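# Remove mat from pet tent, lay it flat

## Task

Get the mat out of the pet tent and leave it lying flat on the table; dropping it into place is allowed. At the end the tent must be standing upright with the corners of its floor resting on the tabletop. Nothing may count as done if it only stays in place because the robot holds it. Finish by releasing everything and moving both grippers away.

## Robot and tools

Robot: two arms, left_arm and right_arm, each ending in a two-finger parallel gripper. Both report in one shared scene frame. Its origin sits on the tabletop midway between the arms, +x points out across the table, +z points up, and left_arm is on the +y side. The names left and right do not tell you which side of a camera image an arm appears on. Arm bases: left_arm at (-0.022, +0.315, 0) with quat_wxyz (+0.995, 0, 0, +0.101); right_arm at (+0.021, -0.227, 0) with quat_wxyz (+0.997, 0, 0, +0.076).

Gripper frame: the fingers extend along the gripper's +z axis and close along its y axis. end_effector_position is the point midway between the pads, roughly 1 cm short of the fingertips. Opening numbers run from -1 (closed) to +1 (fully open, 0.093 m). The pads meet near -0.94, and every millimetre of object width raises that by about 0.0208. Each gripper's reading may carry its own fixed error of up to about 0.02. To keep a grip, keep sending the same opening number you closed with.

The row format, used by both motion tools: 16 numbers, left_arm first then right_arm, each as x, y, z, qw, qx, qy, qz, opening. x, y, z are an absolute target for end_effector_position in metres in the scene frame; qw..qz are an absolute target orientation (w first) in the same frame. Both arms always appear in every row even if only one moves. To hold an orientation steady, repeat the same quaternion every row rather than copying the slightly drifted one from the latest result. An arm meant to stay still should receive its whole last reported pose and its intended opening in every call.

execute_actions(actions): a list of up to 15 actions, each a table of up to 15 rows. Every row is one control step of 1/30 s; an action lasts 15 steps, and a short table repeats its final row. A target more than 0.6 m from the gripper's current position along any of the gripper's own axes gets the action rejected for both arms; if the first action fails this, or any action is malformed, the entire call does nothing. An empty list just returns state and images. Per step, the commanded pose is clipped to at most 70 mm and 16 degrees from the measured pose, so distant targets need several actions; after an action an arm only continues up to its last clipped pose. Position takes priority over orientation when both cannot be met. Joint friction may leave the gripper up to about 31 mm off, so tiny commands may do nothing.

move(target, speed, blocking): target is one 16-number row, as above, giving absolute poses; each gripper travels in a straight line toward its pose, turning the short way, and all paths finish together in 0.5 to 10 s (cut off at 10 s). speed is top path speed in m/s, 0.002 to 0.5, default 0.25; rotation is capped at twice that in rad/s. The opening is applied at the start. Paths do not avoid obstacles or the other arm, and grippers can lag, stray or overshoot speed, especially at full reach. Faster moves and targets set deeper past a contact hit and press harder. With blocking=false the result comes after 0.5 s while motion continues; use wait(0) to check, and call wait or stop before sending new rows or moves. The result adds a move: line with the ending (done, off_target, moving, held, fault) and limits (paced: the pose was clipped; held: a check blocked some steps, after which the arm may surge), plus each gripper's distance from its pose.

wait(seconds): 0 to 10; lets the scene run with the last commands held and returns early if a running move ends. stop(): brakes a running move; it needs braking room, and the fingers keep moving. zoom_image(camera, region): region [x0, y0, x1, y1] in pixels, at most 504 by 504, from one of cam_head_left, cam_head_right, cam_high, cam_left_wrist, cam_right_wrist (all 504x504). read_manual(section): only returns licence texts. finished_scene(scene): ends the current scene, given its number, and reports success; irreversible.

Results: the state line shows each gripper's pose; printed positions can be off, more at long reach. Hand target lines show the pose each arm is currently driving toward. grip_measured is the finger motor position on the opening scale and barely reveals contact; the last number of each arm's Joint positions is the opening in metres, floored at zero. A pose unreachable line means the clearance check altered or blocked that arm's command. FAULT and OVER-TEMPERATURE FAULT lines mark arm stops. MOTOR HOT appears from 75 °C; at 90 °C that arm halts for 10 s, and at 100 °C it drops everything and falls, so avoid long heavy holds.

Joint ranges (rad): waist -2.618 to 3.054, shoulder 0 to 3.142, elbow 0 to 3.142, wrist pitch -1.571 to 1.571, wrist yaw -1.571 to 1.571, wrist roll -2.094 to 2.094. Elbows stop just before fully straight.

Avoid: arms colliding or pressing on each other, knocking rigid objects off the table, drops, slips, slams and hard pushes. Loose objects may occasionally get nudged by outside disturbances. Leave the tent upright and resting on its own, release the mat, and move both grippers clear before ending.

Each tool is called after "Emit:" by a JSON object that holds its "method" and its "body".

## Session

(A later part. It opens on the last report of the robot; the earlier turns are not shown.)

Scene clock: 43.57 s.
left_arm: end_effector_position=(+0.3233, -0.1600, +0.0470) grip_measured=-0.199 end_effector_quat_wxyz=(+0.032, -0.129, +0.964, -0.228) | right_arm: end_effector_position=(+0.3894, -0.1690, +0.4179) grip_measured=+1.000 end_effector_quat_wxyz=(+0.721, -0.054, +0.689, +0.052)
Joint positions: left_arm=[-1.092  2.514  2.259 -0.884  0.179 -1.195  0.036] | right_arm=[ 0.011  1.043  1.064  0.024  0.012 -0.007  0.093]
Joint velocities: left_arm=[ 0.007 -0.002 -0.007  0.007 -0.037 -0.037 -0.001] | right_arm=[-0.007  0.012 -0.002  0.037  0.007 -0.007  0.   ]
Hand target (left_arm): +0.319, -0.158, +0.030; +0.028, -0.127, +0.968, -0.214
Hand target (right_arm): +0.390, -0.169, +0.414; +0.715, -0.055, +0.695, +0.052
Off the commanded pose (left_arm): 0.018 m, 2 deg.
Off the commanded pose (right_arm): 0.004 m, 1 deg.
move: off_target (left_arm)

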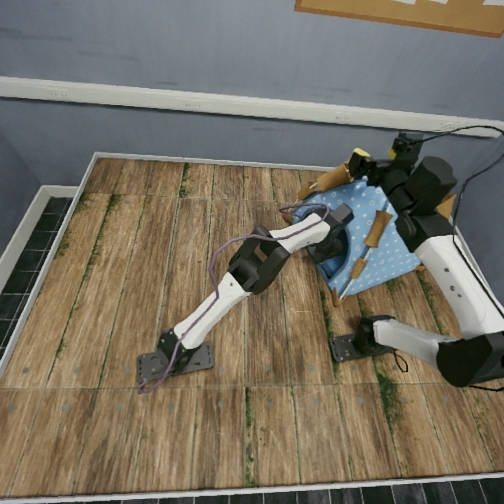

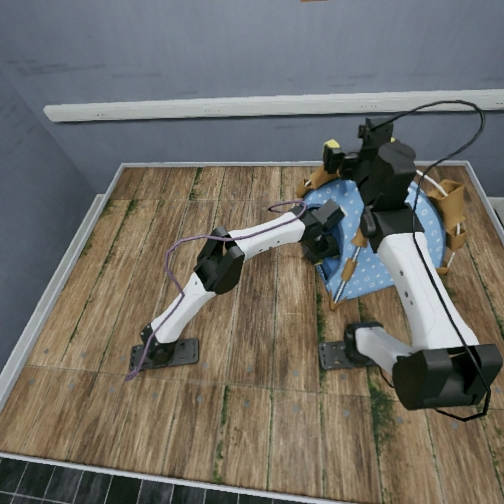

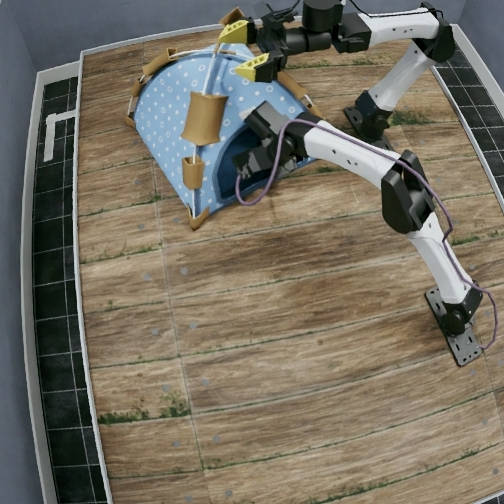

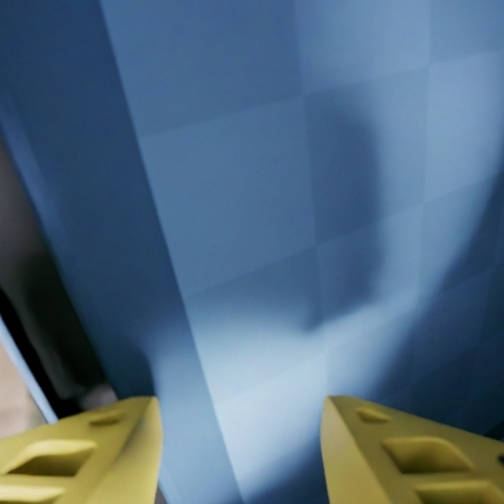

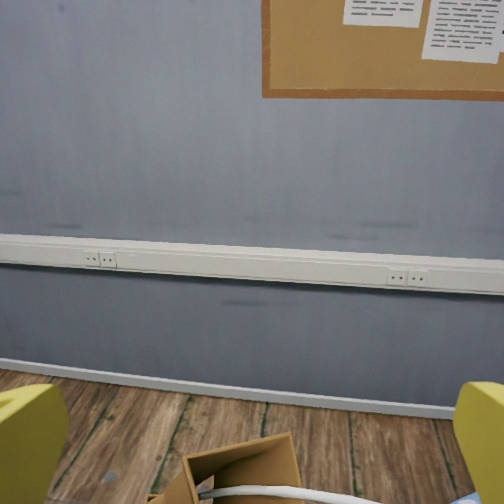

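At the edge; open a little more, press down with flatter tilt, then close.

Emit:
{"method": "move", "body": {"target": [0.32,-0.158,0.015,0.028,-0.127,0.967,-0.214,0.2,0.3895,-0.1689,0.4138,0.715,-0.055,0.695,0.052,1], "speed": 0.05}}

Emit:
{"method": "move", "body": {"target": [0.323,-0.165,0.015,0.04,-0.124,0.945,-0.3,0.2,0.3895,-0.1689,0.4138,0.715,-0.055,0.695,0.052,1], "speed": 0.08}}

Emit:
{"method": "move", "body": {"target": [0.323,-0.165,0.015,0.04,-0.124,0.945,-0.3,-1,0.3895,-0.1689,0.4138,0.715,-0.055,0.695,0.052,1]}}

Emit:
{"method": "move", "body": {"target": [0.32,-0.15,0.09,0.045,-0.122,0.931,-0.339,-1,0.3895,-0.1689,0.4138,0.715,-0.055,0.695,0.052,1], "speed": 0.08}}

Scene clock: 48.10 s.
left_arm: end_effector_position=(+0.3273, -0.1717, +0.0496) grip_measured=+0.198 end_effector_quat_wxyz=(+0.043, -0.122, +0.958, -0.255) | right_arm: end_effector_position=(+0.3894, -0.1690, +0.4181) grip_measured=+1.000 end_effector_quat_wxyz=(+0.722, -0.054, +0.688, +0.052)
Joint positions: left_arm=[-1.097  2.51   2.235 -0.805  0.187 -1.195  0.055] | right_arm=[ 0.011  1.043  1.064  0.025  0.012 -0.007  0.093]
Joint velocities: left_arm=[-0.012  0.002 -0.022  0.007 -0.022  0.007 -0.001] | right_arm=[-0.007 -0.012  0.007 -0.051 -0.037  0.007  0.   ]
Hand target (left_arm): +0.320, -0.158, +0.016; +0.028, -0.127, +0.968, -0.214
Hand target (right_arm): +0.390, -0.169, +0.414; +0.715, -0.055, +0.695, +0.052
Off the commanded pose (left_arm): 0.038 m, 5 deg.
Off the commanded pose (right_arm): 0.004 m, 1 deg.
move: off_target (left_arm)

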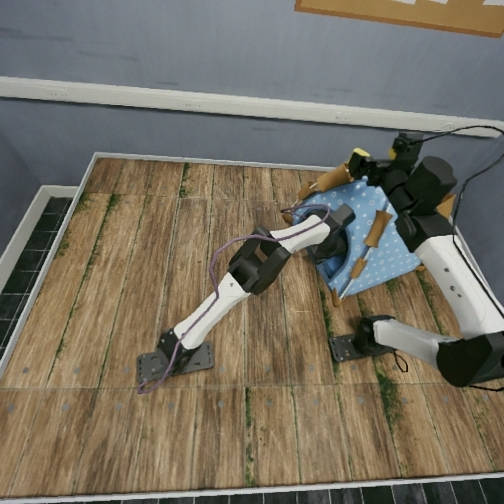

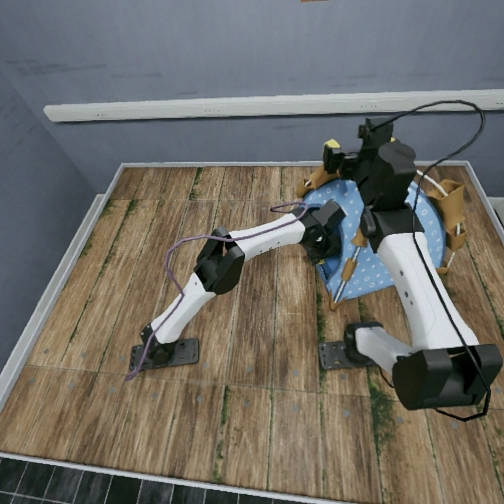

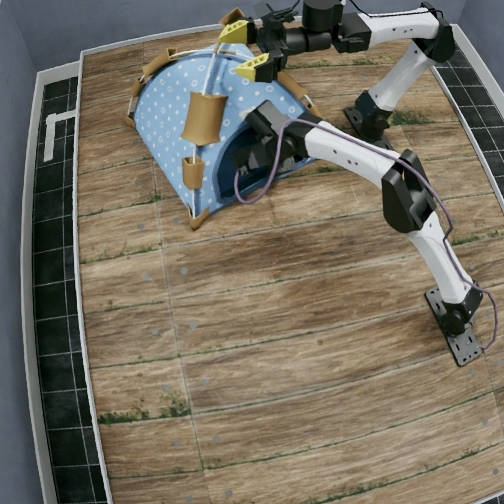

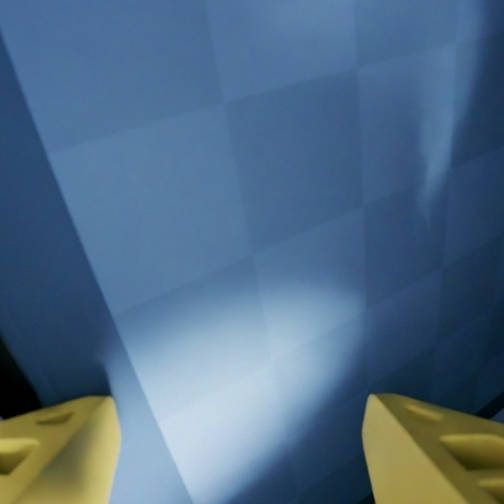

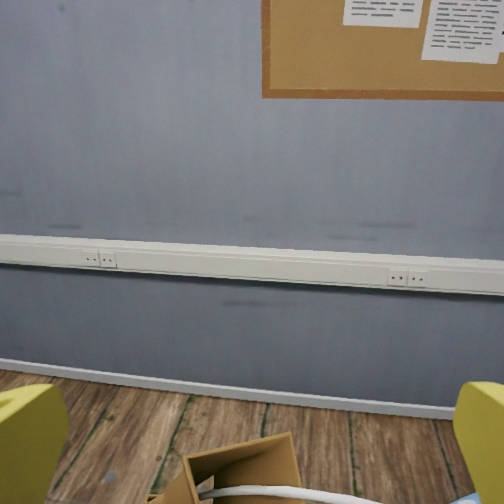

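Scene clock: 49.07 s.
left_arm: end_effector_position=(+0.3288, -0.1754, +0.0477) grip_measured=+0.198 end_effector_quat_wxyz=(+0.053, -0.116, +0.937, -0.325) | right_arm: end_effector_position=(+0.3894, -0.1690, +0.4183) grip_measured=+1.000 end_effector_quat_wxyz=(+0.722, -0.054, +0.688, +0.052)
Joint positions: left_arm=[-1.082  2.4    1.951 -0.491  0.247 -1.208  0.055] | right_arm=[ 0.011  1.043  1.064  0.026  0.012 -0.007  0.093]
Joint velocities: left_arm=[ 0.017  0.012 -0.022  0.037  0.051 -0.022 -0.001] | right_arm=[-0.007 -0.017 -0.007 -0.007 -0.037  0.007  0.   ]
Hand target (left_arm): +0.323, -0.165, +0.016; +0.040, -0.124, +0.945, -0.300
Hand target (right_arm): +0.390, -0.169, +0.414; +0.715, -0.055, +0.695, +0.052
Off the commanded pose (left_arm): 0.035 m, 3 deg.
Off the commanded pose (right_arm): 0.004 m, 1 deg.
move: off_target (left_arm)

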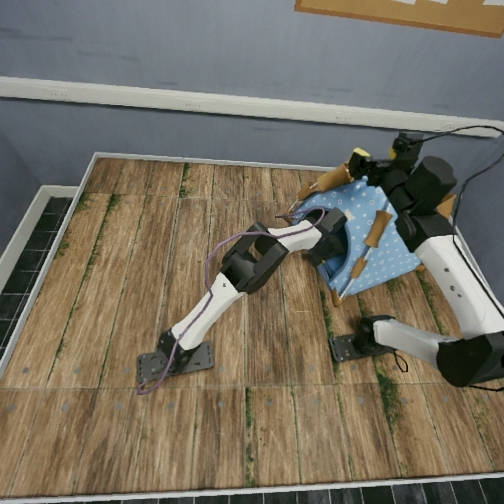

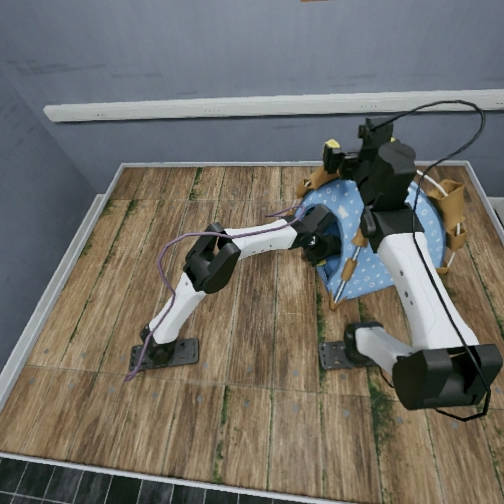

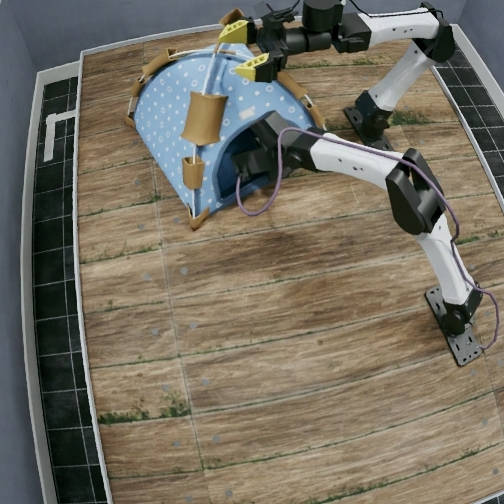

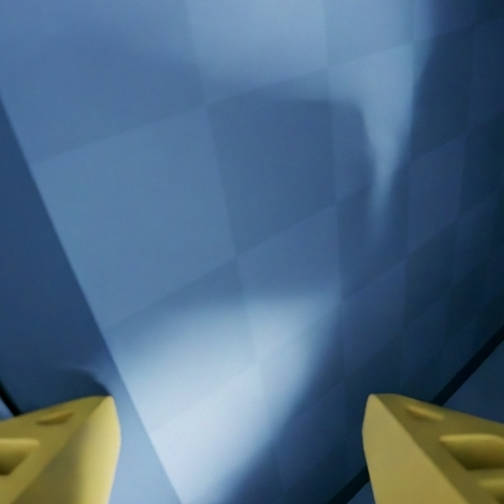

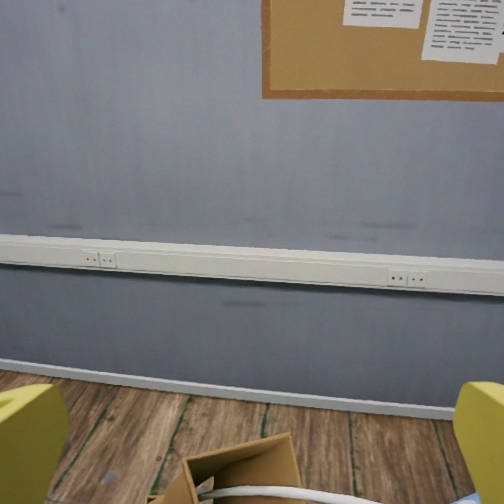

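Scene clock: 49.80 s.
left_arm: end_effector_position=(+0.3254, -0.1715, +0.0340) grip_measured=-0.976 end_effector_quat_wxyz=(+0.047, -0.118, +0.940, -0.316) | right_arm: end_effector_position=(+0.3894, -0.1690, +0.4184) grip_measured=+1.000 end_effector_quat_wxyz=(+0.722, -0.054, +0.688, +0.052)
Joint positions: left_arm=[-1.082  2.409  1.923 -0.478  0.247 -1.208  0.   ] | right_arm=[ 0.011  1.043  1.064  0.027  0.012 -0.007  0.093]
Joint velocities: left_arm=[-0.007 -0.002  0.007  0.007  0.007  0.022  0.   ] | right_arm=[-0.007  0.002  0.002 -0.037  0.022 -0.022  0.   ]
Hand target (left_arm): +0.323, -0.165, +0.015; +0.040, -0.124, +0.945, -0.300
Hand target (right_arm): +0.390, -0.169, +0.414; +0.715, -0.055, +0.695, +0.052
Off the commanded pose (left_arm): 0.020 m, 2 deg.
Off the commanded pose (right_arm): 0.005 m, 1 deg.
move: off_target (left_arm)

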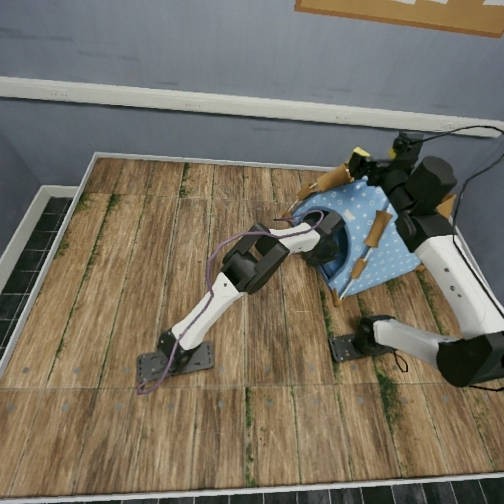

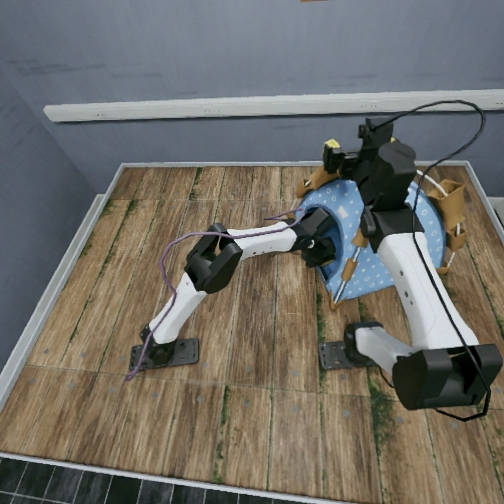

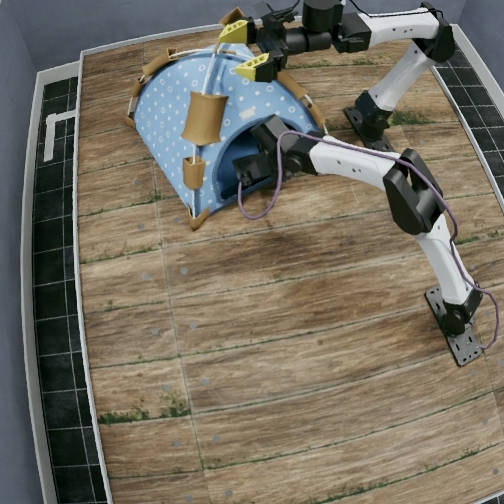

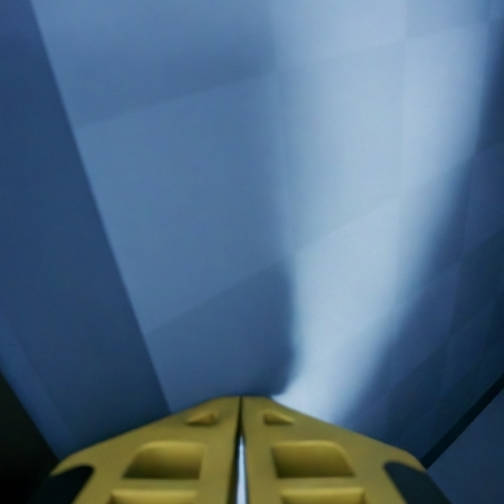

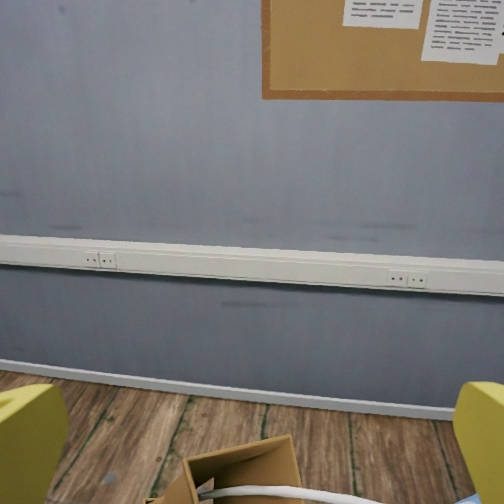

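Scene clock: 50.90 s.
left_arm: end_effector_position=(+0.3221, -0.1560, +0.0862) grip_measured=-0.976 end_effector_quat_wxyz=(+0.051, -0.119, +0.932, -0.340) | right_arm: end_effector_position=(+0.3894, -0.1690, +0.4187) grip_measured=+1.000 end_effector_quat_wxyz=(+0.722, -0.054, +0.687, +0.052)
Joint positions: left_arm=[-1.062  2.266  1.857 -0.508  0.274 -1.208  0.   ] | right_arm=[ 0.011  1.043  1.064  0.028  0.012 -0.007  0.093]
Joint velocities: left_arm=[ 0.007 -0.002 -0.012 -0.022  0.095 -0.022  0.   ] | right_arm=[-0.007  0.002  0.022 -0.007  0.007  0.081  0.   ]
Hand target (left_arm): +0.319, -0.150, +0.090; +0.045, -0.122, +0.932, -0.339
Hand target (right_arm): +0.390, -0.169, +0.414; +0.715, -0.055, +0.695, +0.052
Off the commanded pose (left_arm): 0.007 m, 1 deg.
Off the commanded pose (right_arm): 0.005 m, 1 deg.
move: done

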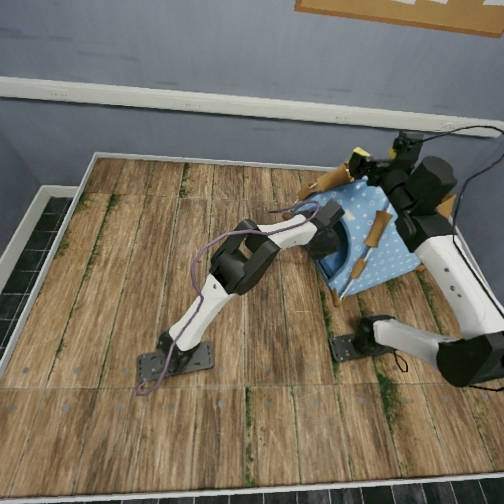

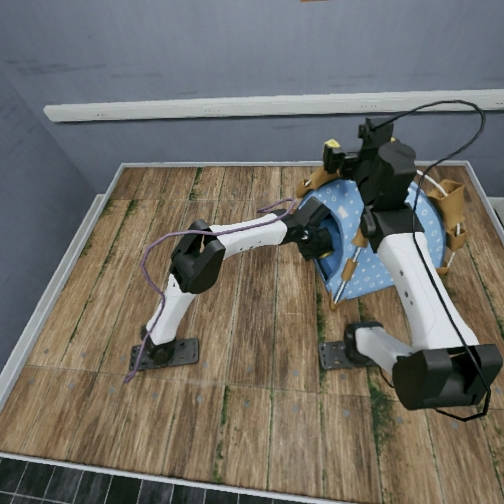

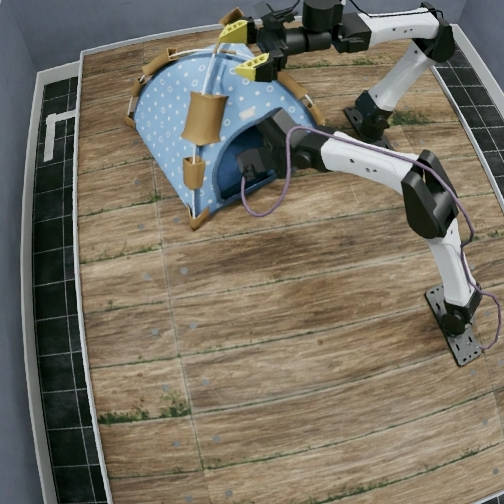

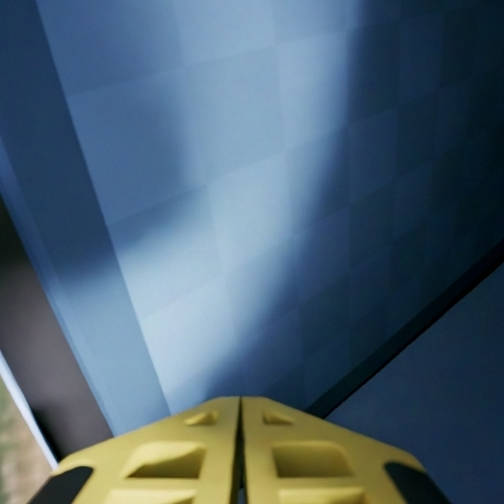

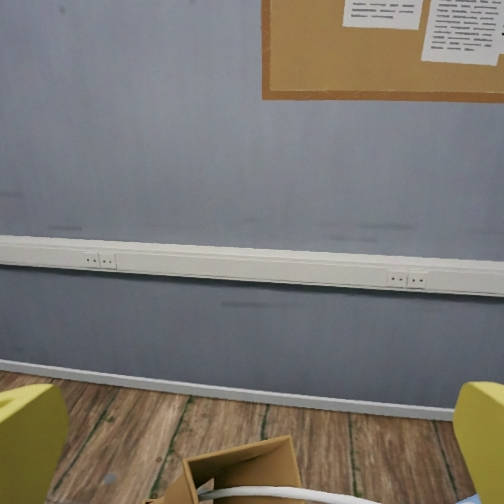

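Emit:
{"method": "move", "body": {"target": [0.316,-0.15,0.06,0.036,-0.125,0.951,-0.28,-0.2,0.3895,-0.1689,0.4138,0.715,-0.055,0.695,0.052,1], "speed": 0.06}}

Emit:
{"method": "move", "body": {"target": [0.312,-0.138,0.03,0.036,-0.125,0.951,-0.28,-0.2,0.3895,-0.1689,0.4138,0.715,-0.055,0.695,0.052,1], "speed": 0.04}}

Scene clock: 60.47 s.
left_arm: end_effector_position=(+0.3148, -0.1450, +0.0569) grip_measured=-0.202 end_effector_quat_wxyz=(+0.031, -0.130, +0.951, -0.279) | right_arm: end_effector_position=(+0.3894, -0.1690, +0.4187) grip_measured=+1.000 end_effector_quat_wxyz=(+0.722, -0.054, +0.687, +0.052)
Joint positions: left_arm=[-1.069  2.33   1.922 -0.643  0.241 -1.204  0.036] | right_arm=[ 0.011  1.043  1.064  0.028  0.012 -0.007  0.093]
Joint velocities: left_arm=[-0.002 -0.012  0.002 -0.037 -0.066 -0.007 -0.001] | right_arm=[-0.017 -0.007  0.007 -0.037  0.037 -0.081  0.   ]
Hand target (left_arm): +0.316, -0.150, +0.060; +0.036, -0.125, +0.951, -0.280
Hand target (right_arm): +0.390, -0.169, +0.414; +0.715, -0.055, +0.695, +0.052
Off the commanded pose (left_arm): 0.006 m, 1 deg.
Off the commanded pose (right_arm): 0.005 m, 1 deg.
move: done

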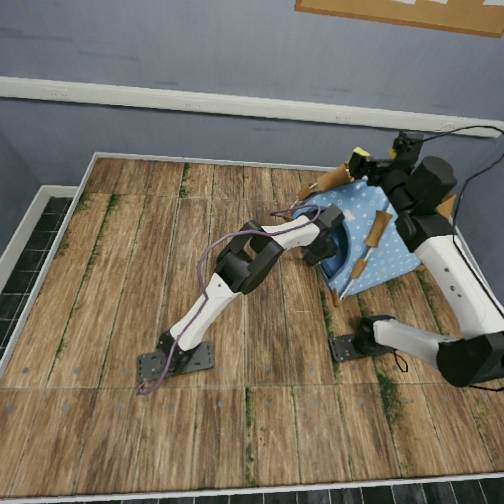

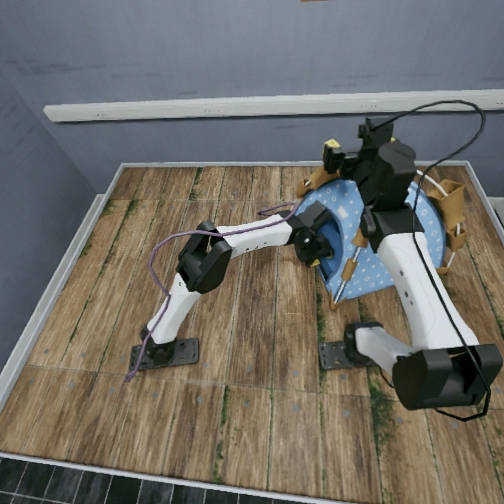

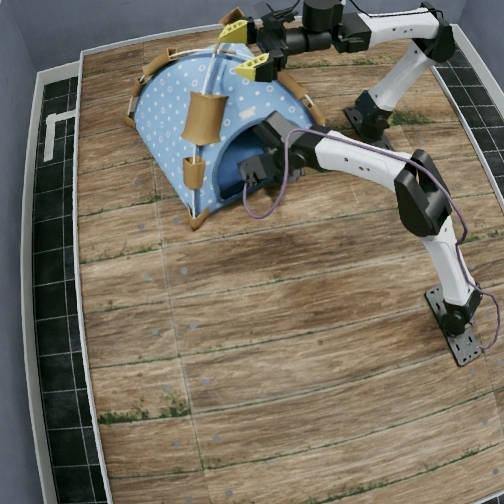

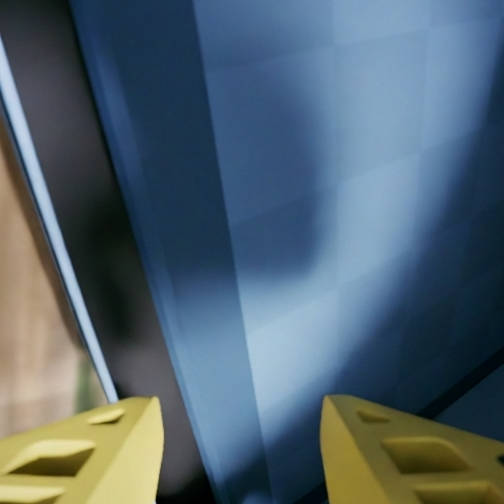

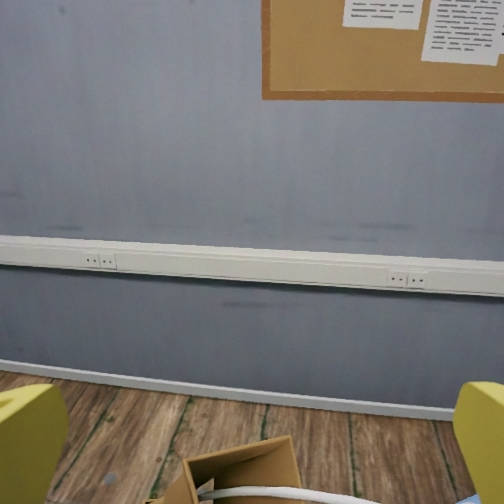

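Scene clock: 61.47 s.
left_arm: end_effector_position=(+0.3195, -0.1543, +0.0463) grip_measured=-0.202 end_effector_quat_wxyz=(+0.044, -0.119, +0.942, -0.312) | right_arm: end_effector_position=(+0.3894, -0.1690, +0.4187) grip_measured=+1.000 end_effector_quat_wxyz=(+0.722, -0.054, +0.687, +0.052)
Joint positions: left_arm=[-1.069  2.33   1.839 -0.486  0.256 -1.197  0.036] | right_arm=[ 0.011  1.043  1.064  0.028  0.012 -0.007  0.093]
Joint velocities: left_arm=[-0.007 -0.012 -0.002 -0.037 -0.037 -0.066 -0.001] | right_arm=[-0.012 -0.002 -0.007 -0.022  0.037  0.037  0.   ]
Hand target (left_arm): +0.312, -0.139, +0.030; +0.036, -0.125, +0.951, -0.280
Hand target (right_arm): +0.390, -0.169, +0.414; +0.715, -0.055, +0.695, +0.052
Off the commanded pose (left_arm): 0.024 m, 4 deg.
Off the commanded pose (right_arm): 0.005 m, 1 deg.
move: off_target (left_arm)

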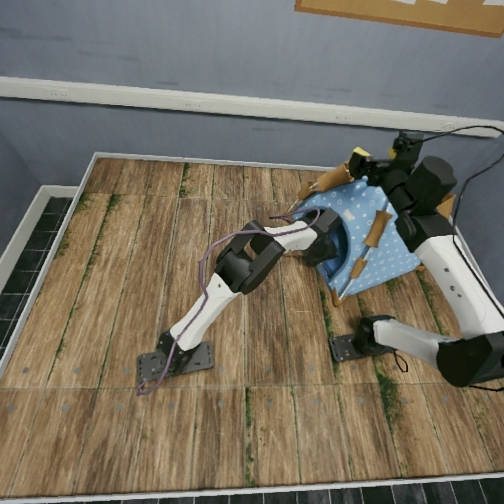

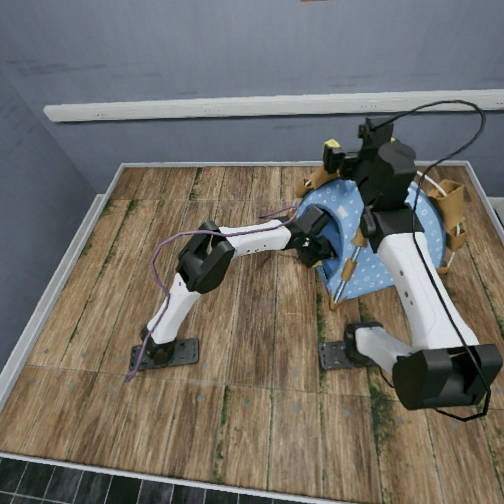

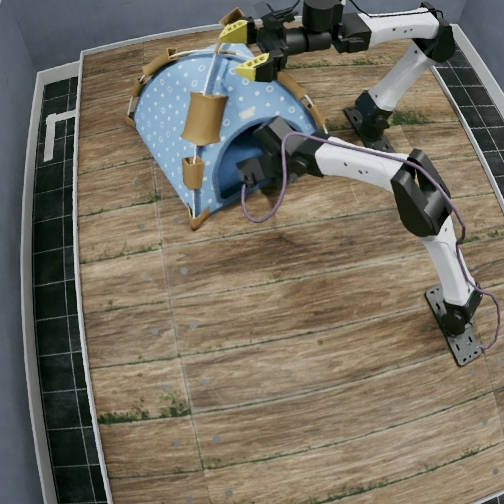

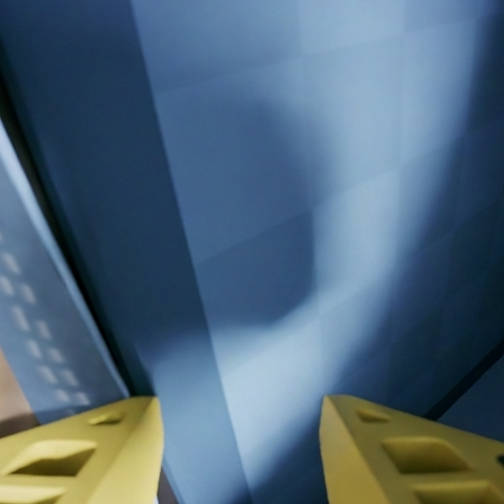

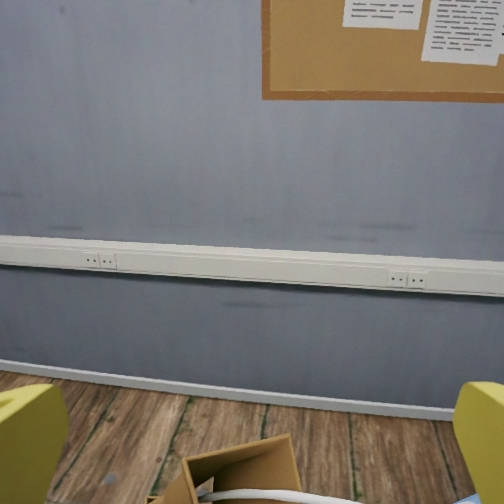

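Emit:
{"method": "move", "body": {"target": [0.317,-0.152,0.075,0.009,-0.13,0.989,-0.069,-0.1,0.3895,-0.1689,0.4138,0.715,-0.055,0.695,0.052,1], "speed": 0.08}}

Emit:
{"method": "move", "body": {"target": [0.315,-0.147,0.015,0.009,-0.13,0.989,-0.069,-0.1,0.3895,-0.1689,0.4138,0.715,-0.055,0.695,0.052,1], "speed": 0.04}}

Scene clock: 69.20 s.
left_arm: end_effector_position=(+0.3157, -0.1467, +0.0654) grip_measured=-0.102 end_effector_quat_wxyz=(+0.044, -0.130, +0.980, -0.141) | right_arm: end_effector_position=(+0.3894, -0.1690, +0.4187) grip_measured=+1.000 end_effector_quat_wxyz=(+0.722, -0.054, +0.687, +0.052)
Joint positions: left_arm=[-1.122  2.754  2.853 -1.379  0.062 -1.194  0.04 ] | right_arm=[ 0.011  1.043  1.064  0.028  0.012 -0.007  0.093]
Joint velocities: left_arm=[ 0.007  0.007 -0.022 -0.007 -0.066 -0.051  0.001] | right_arm=[-0.017  0.007 -0.007  0.051 -0.007 -0.066  0.   ]
Hand target (left_arm): +0.315, -0.150, +0.074; +0.053, -0.130, +0.979, -0.148
Hand target (right_arm): +0.390, -0.169, +0.414; +0.715, -0.055, +0.695, +0.052
Off the commanded pose (left_arm): 0.011 m, 9 deg.
Off the commanded pose (right_arm): 0.005 m, 1 deg.
elbow stopped short (left arm): the move would have taken joint 3 (elbow) straighter than the controller allows; a more bent joint 3 avoids this.
move: off_target (left_arm)

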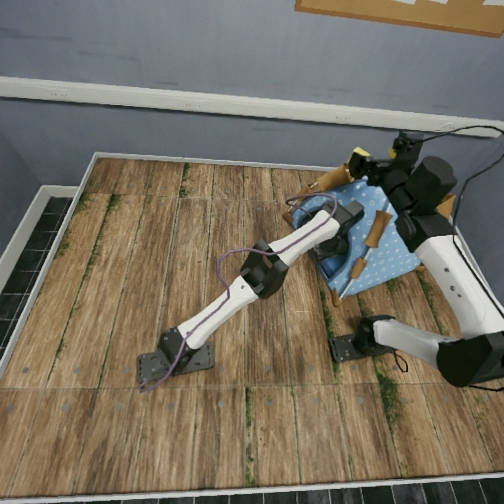

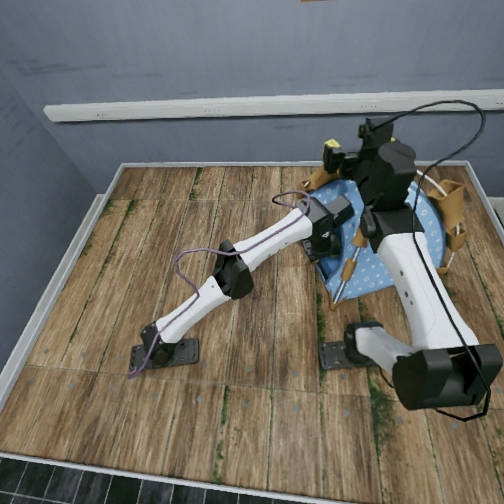

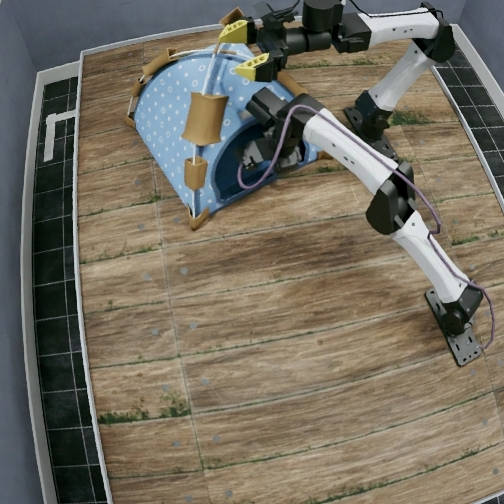

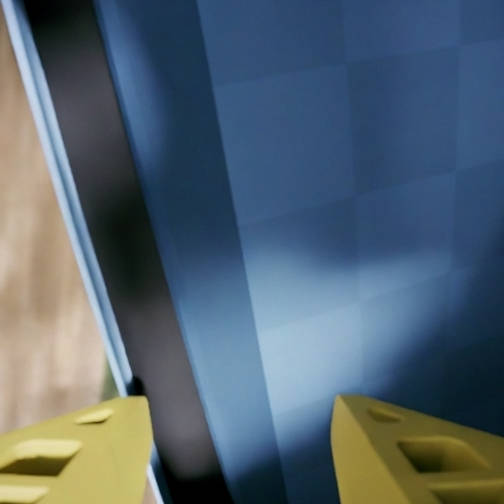

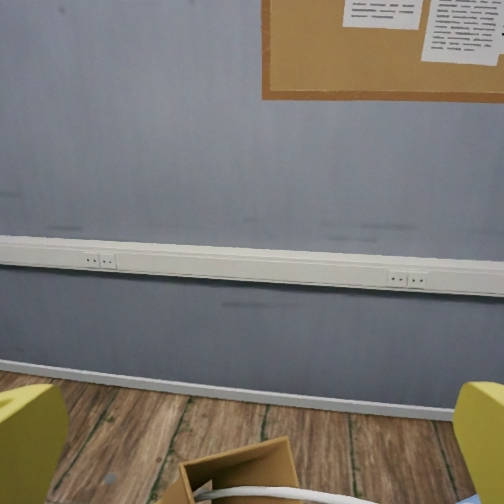

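Scene clock: 71.47 s.
left_arm: end_effector_position=(+0.3134, -0.1435, +0.0285) grip_measured=-0.102 end_effector_quat_wxyz=(+0.029, -0.132, +0.984, -0.113) | right_arm: end_effector_position=(+0.3894, -0.1690, +0.4188) grip_measured=+1.000 end_effector_quat_wxyz=(+0.723, -0.054, +0.687, +0.052)
Joint positions: left_arm=[-1.122  2.826  2.863 -1.382  0.062 -1.194  0.04 ] | right_arm=[ 0.011  1.043  1.064  0.028  0.012 -0.007  0.093]
Joint velocities: left_arm=[-0.017  0.002  0.002 -0.007 -0.051 -0.051 -0.   ] | right_arm=[ 0.002  0.012  0.002 -0.037  0.007 -0.051  0.   ]
Hand target (left_arm): +0.315, -0.147, +0.015; +0.032, -0.130, +0.985, -0.110
Hand target (right_arm): +0.390, -0.169, +0.414; +0.715, -0.055, +0.695, +0.052
Off the commanded pose (left_arm): 0.014 m, 6 deg.
Off the commanded pose (right_arm): 0.005 m, 1 deg.
elbow stopped short (left arm): the move would have taken joint 3 (elbow) straighter than the controller allows; a more bent joint 3 avoids this.
move: off_target (left_arm)

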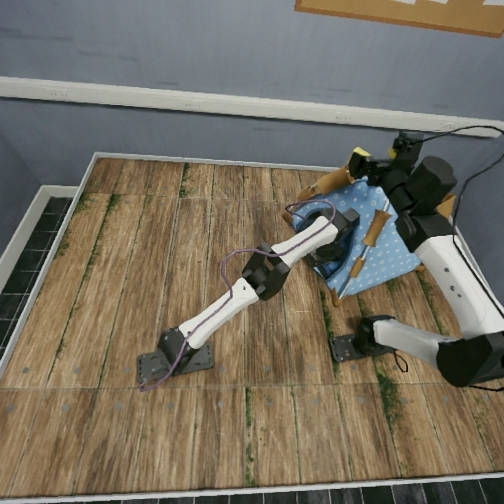

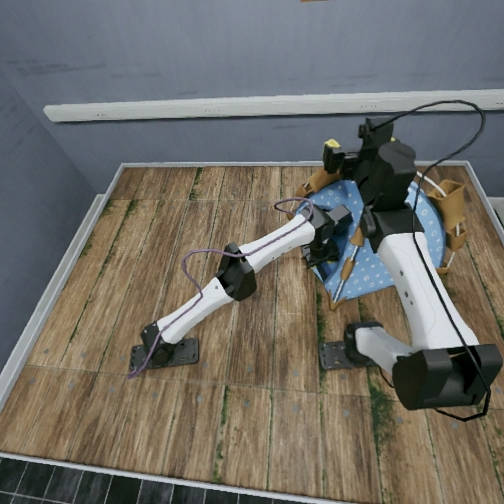

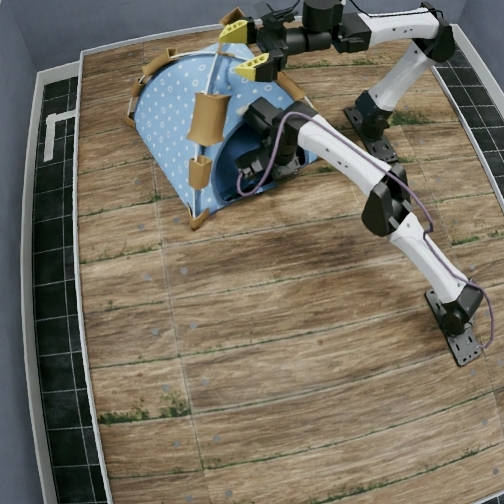

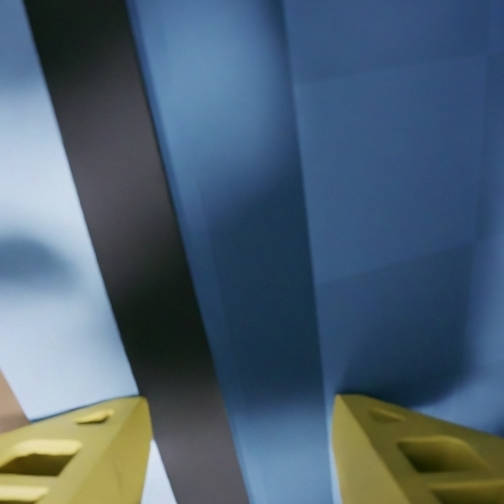

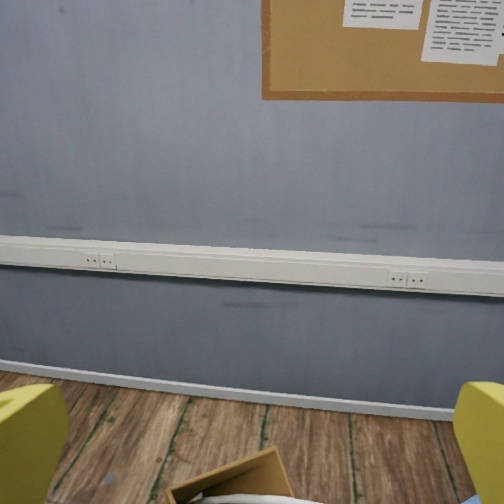

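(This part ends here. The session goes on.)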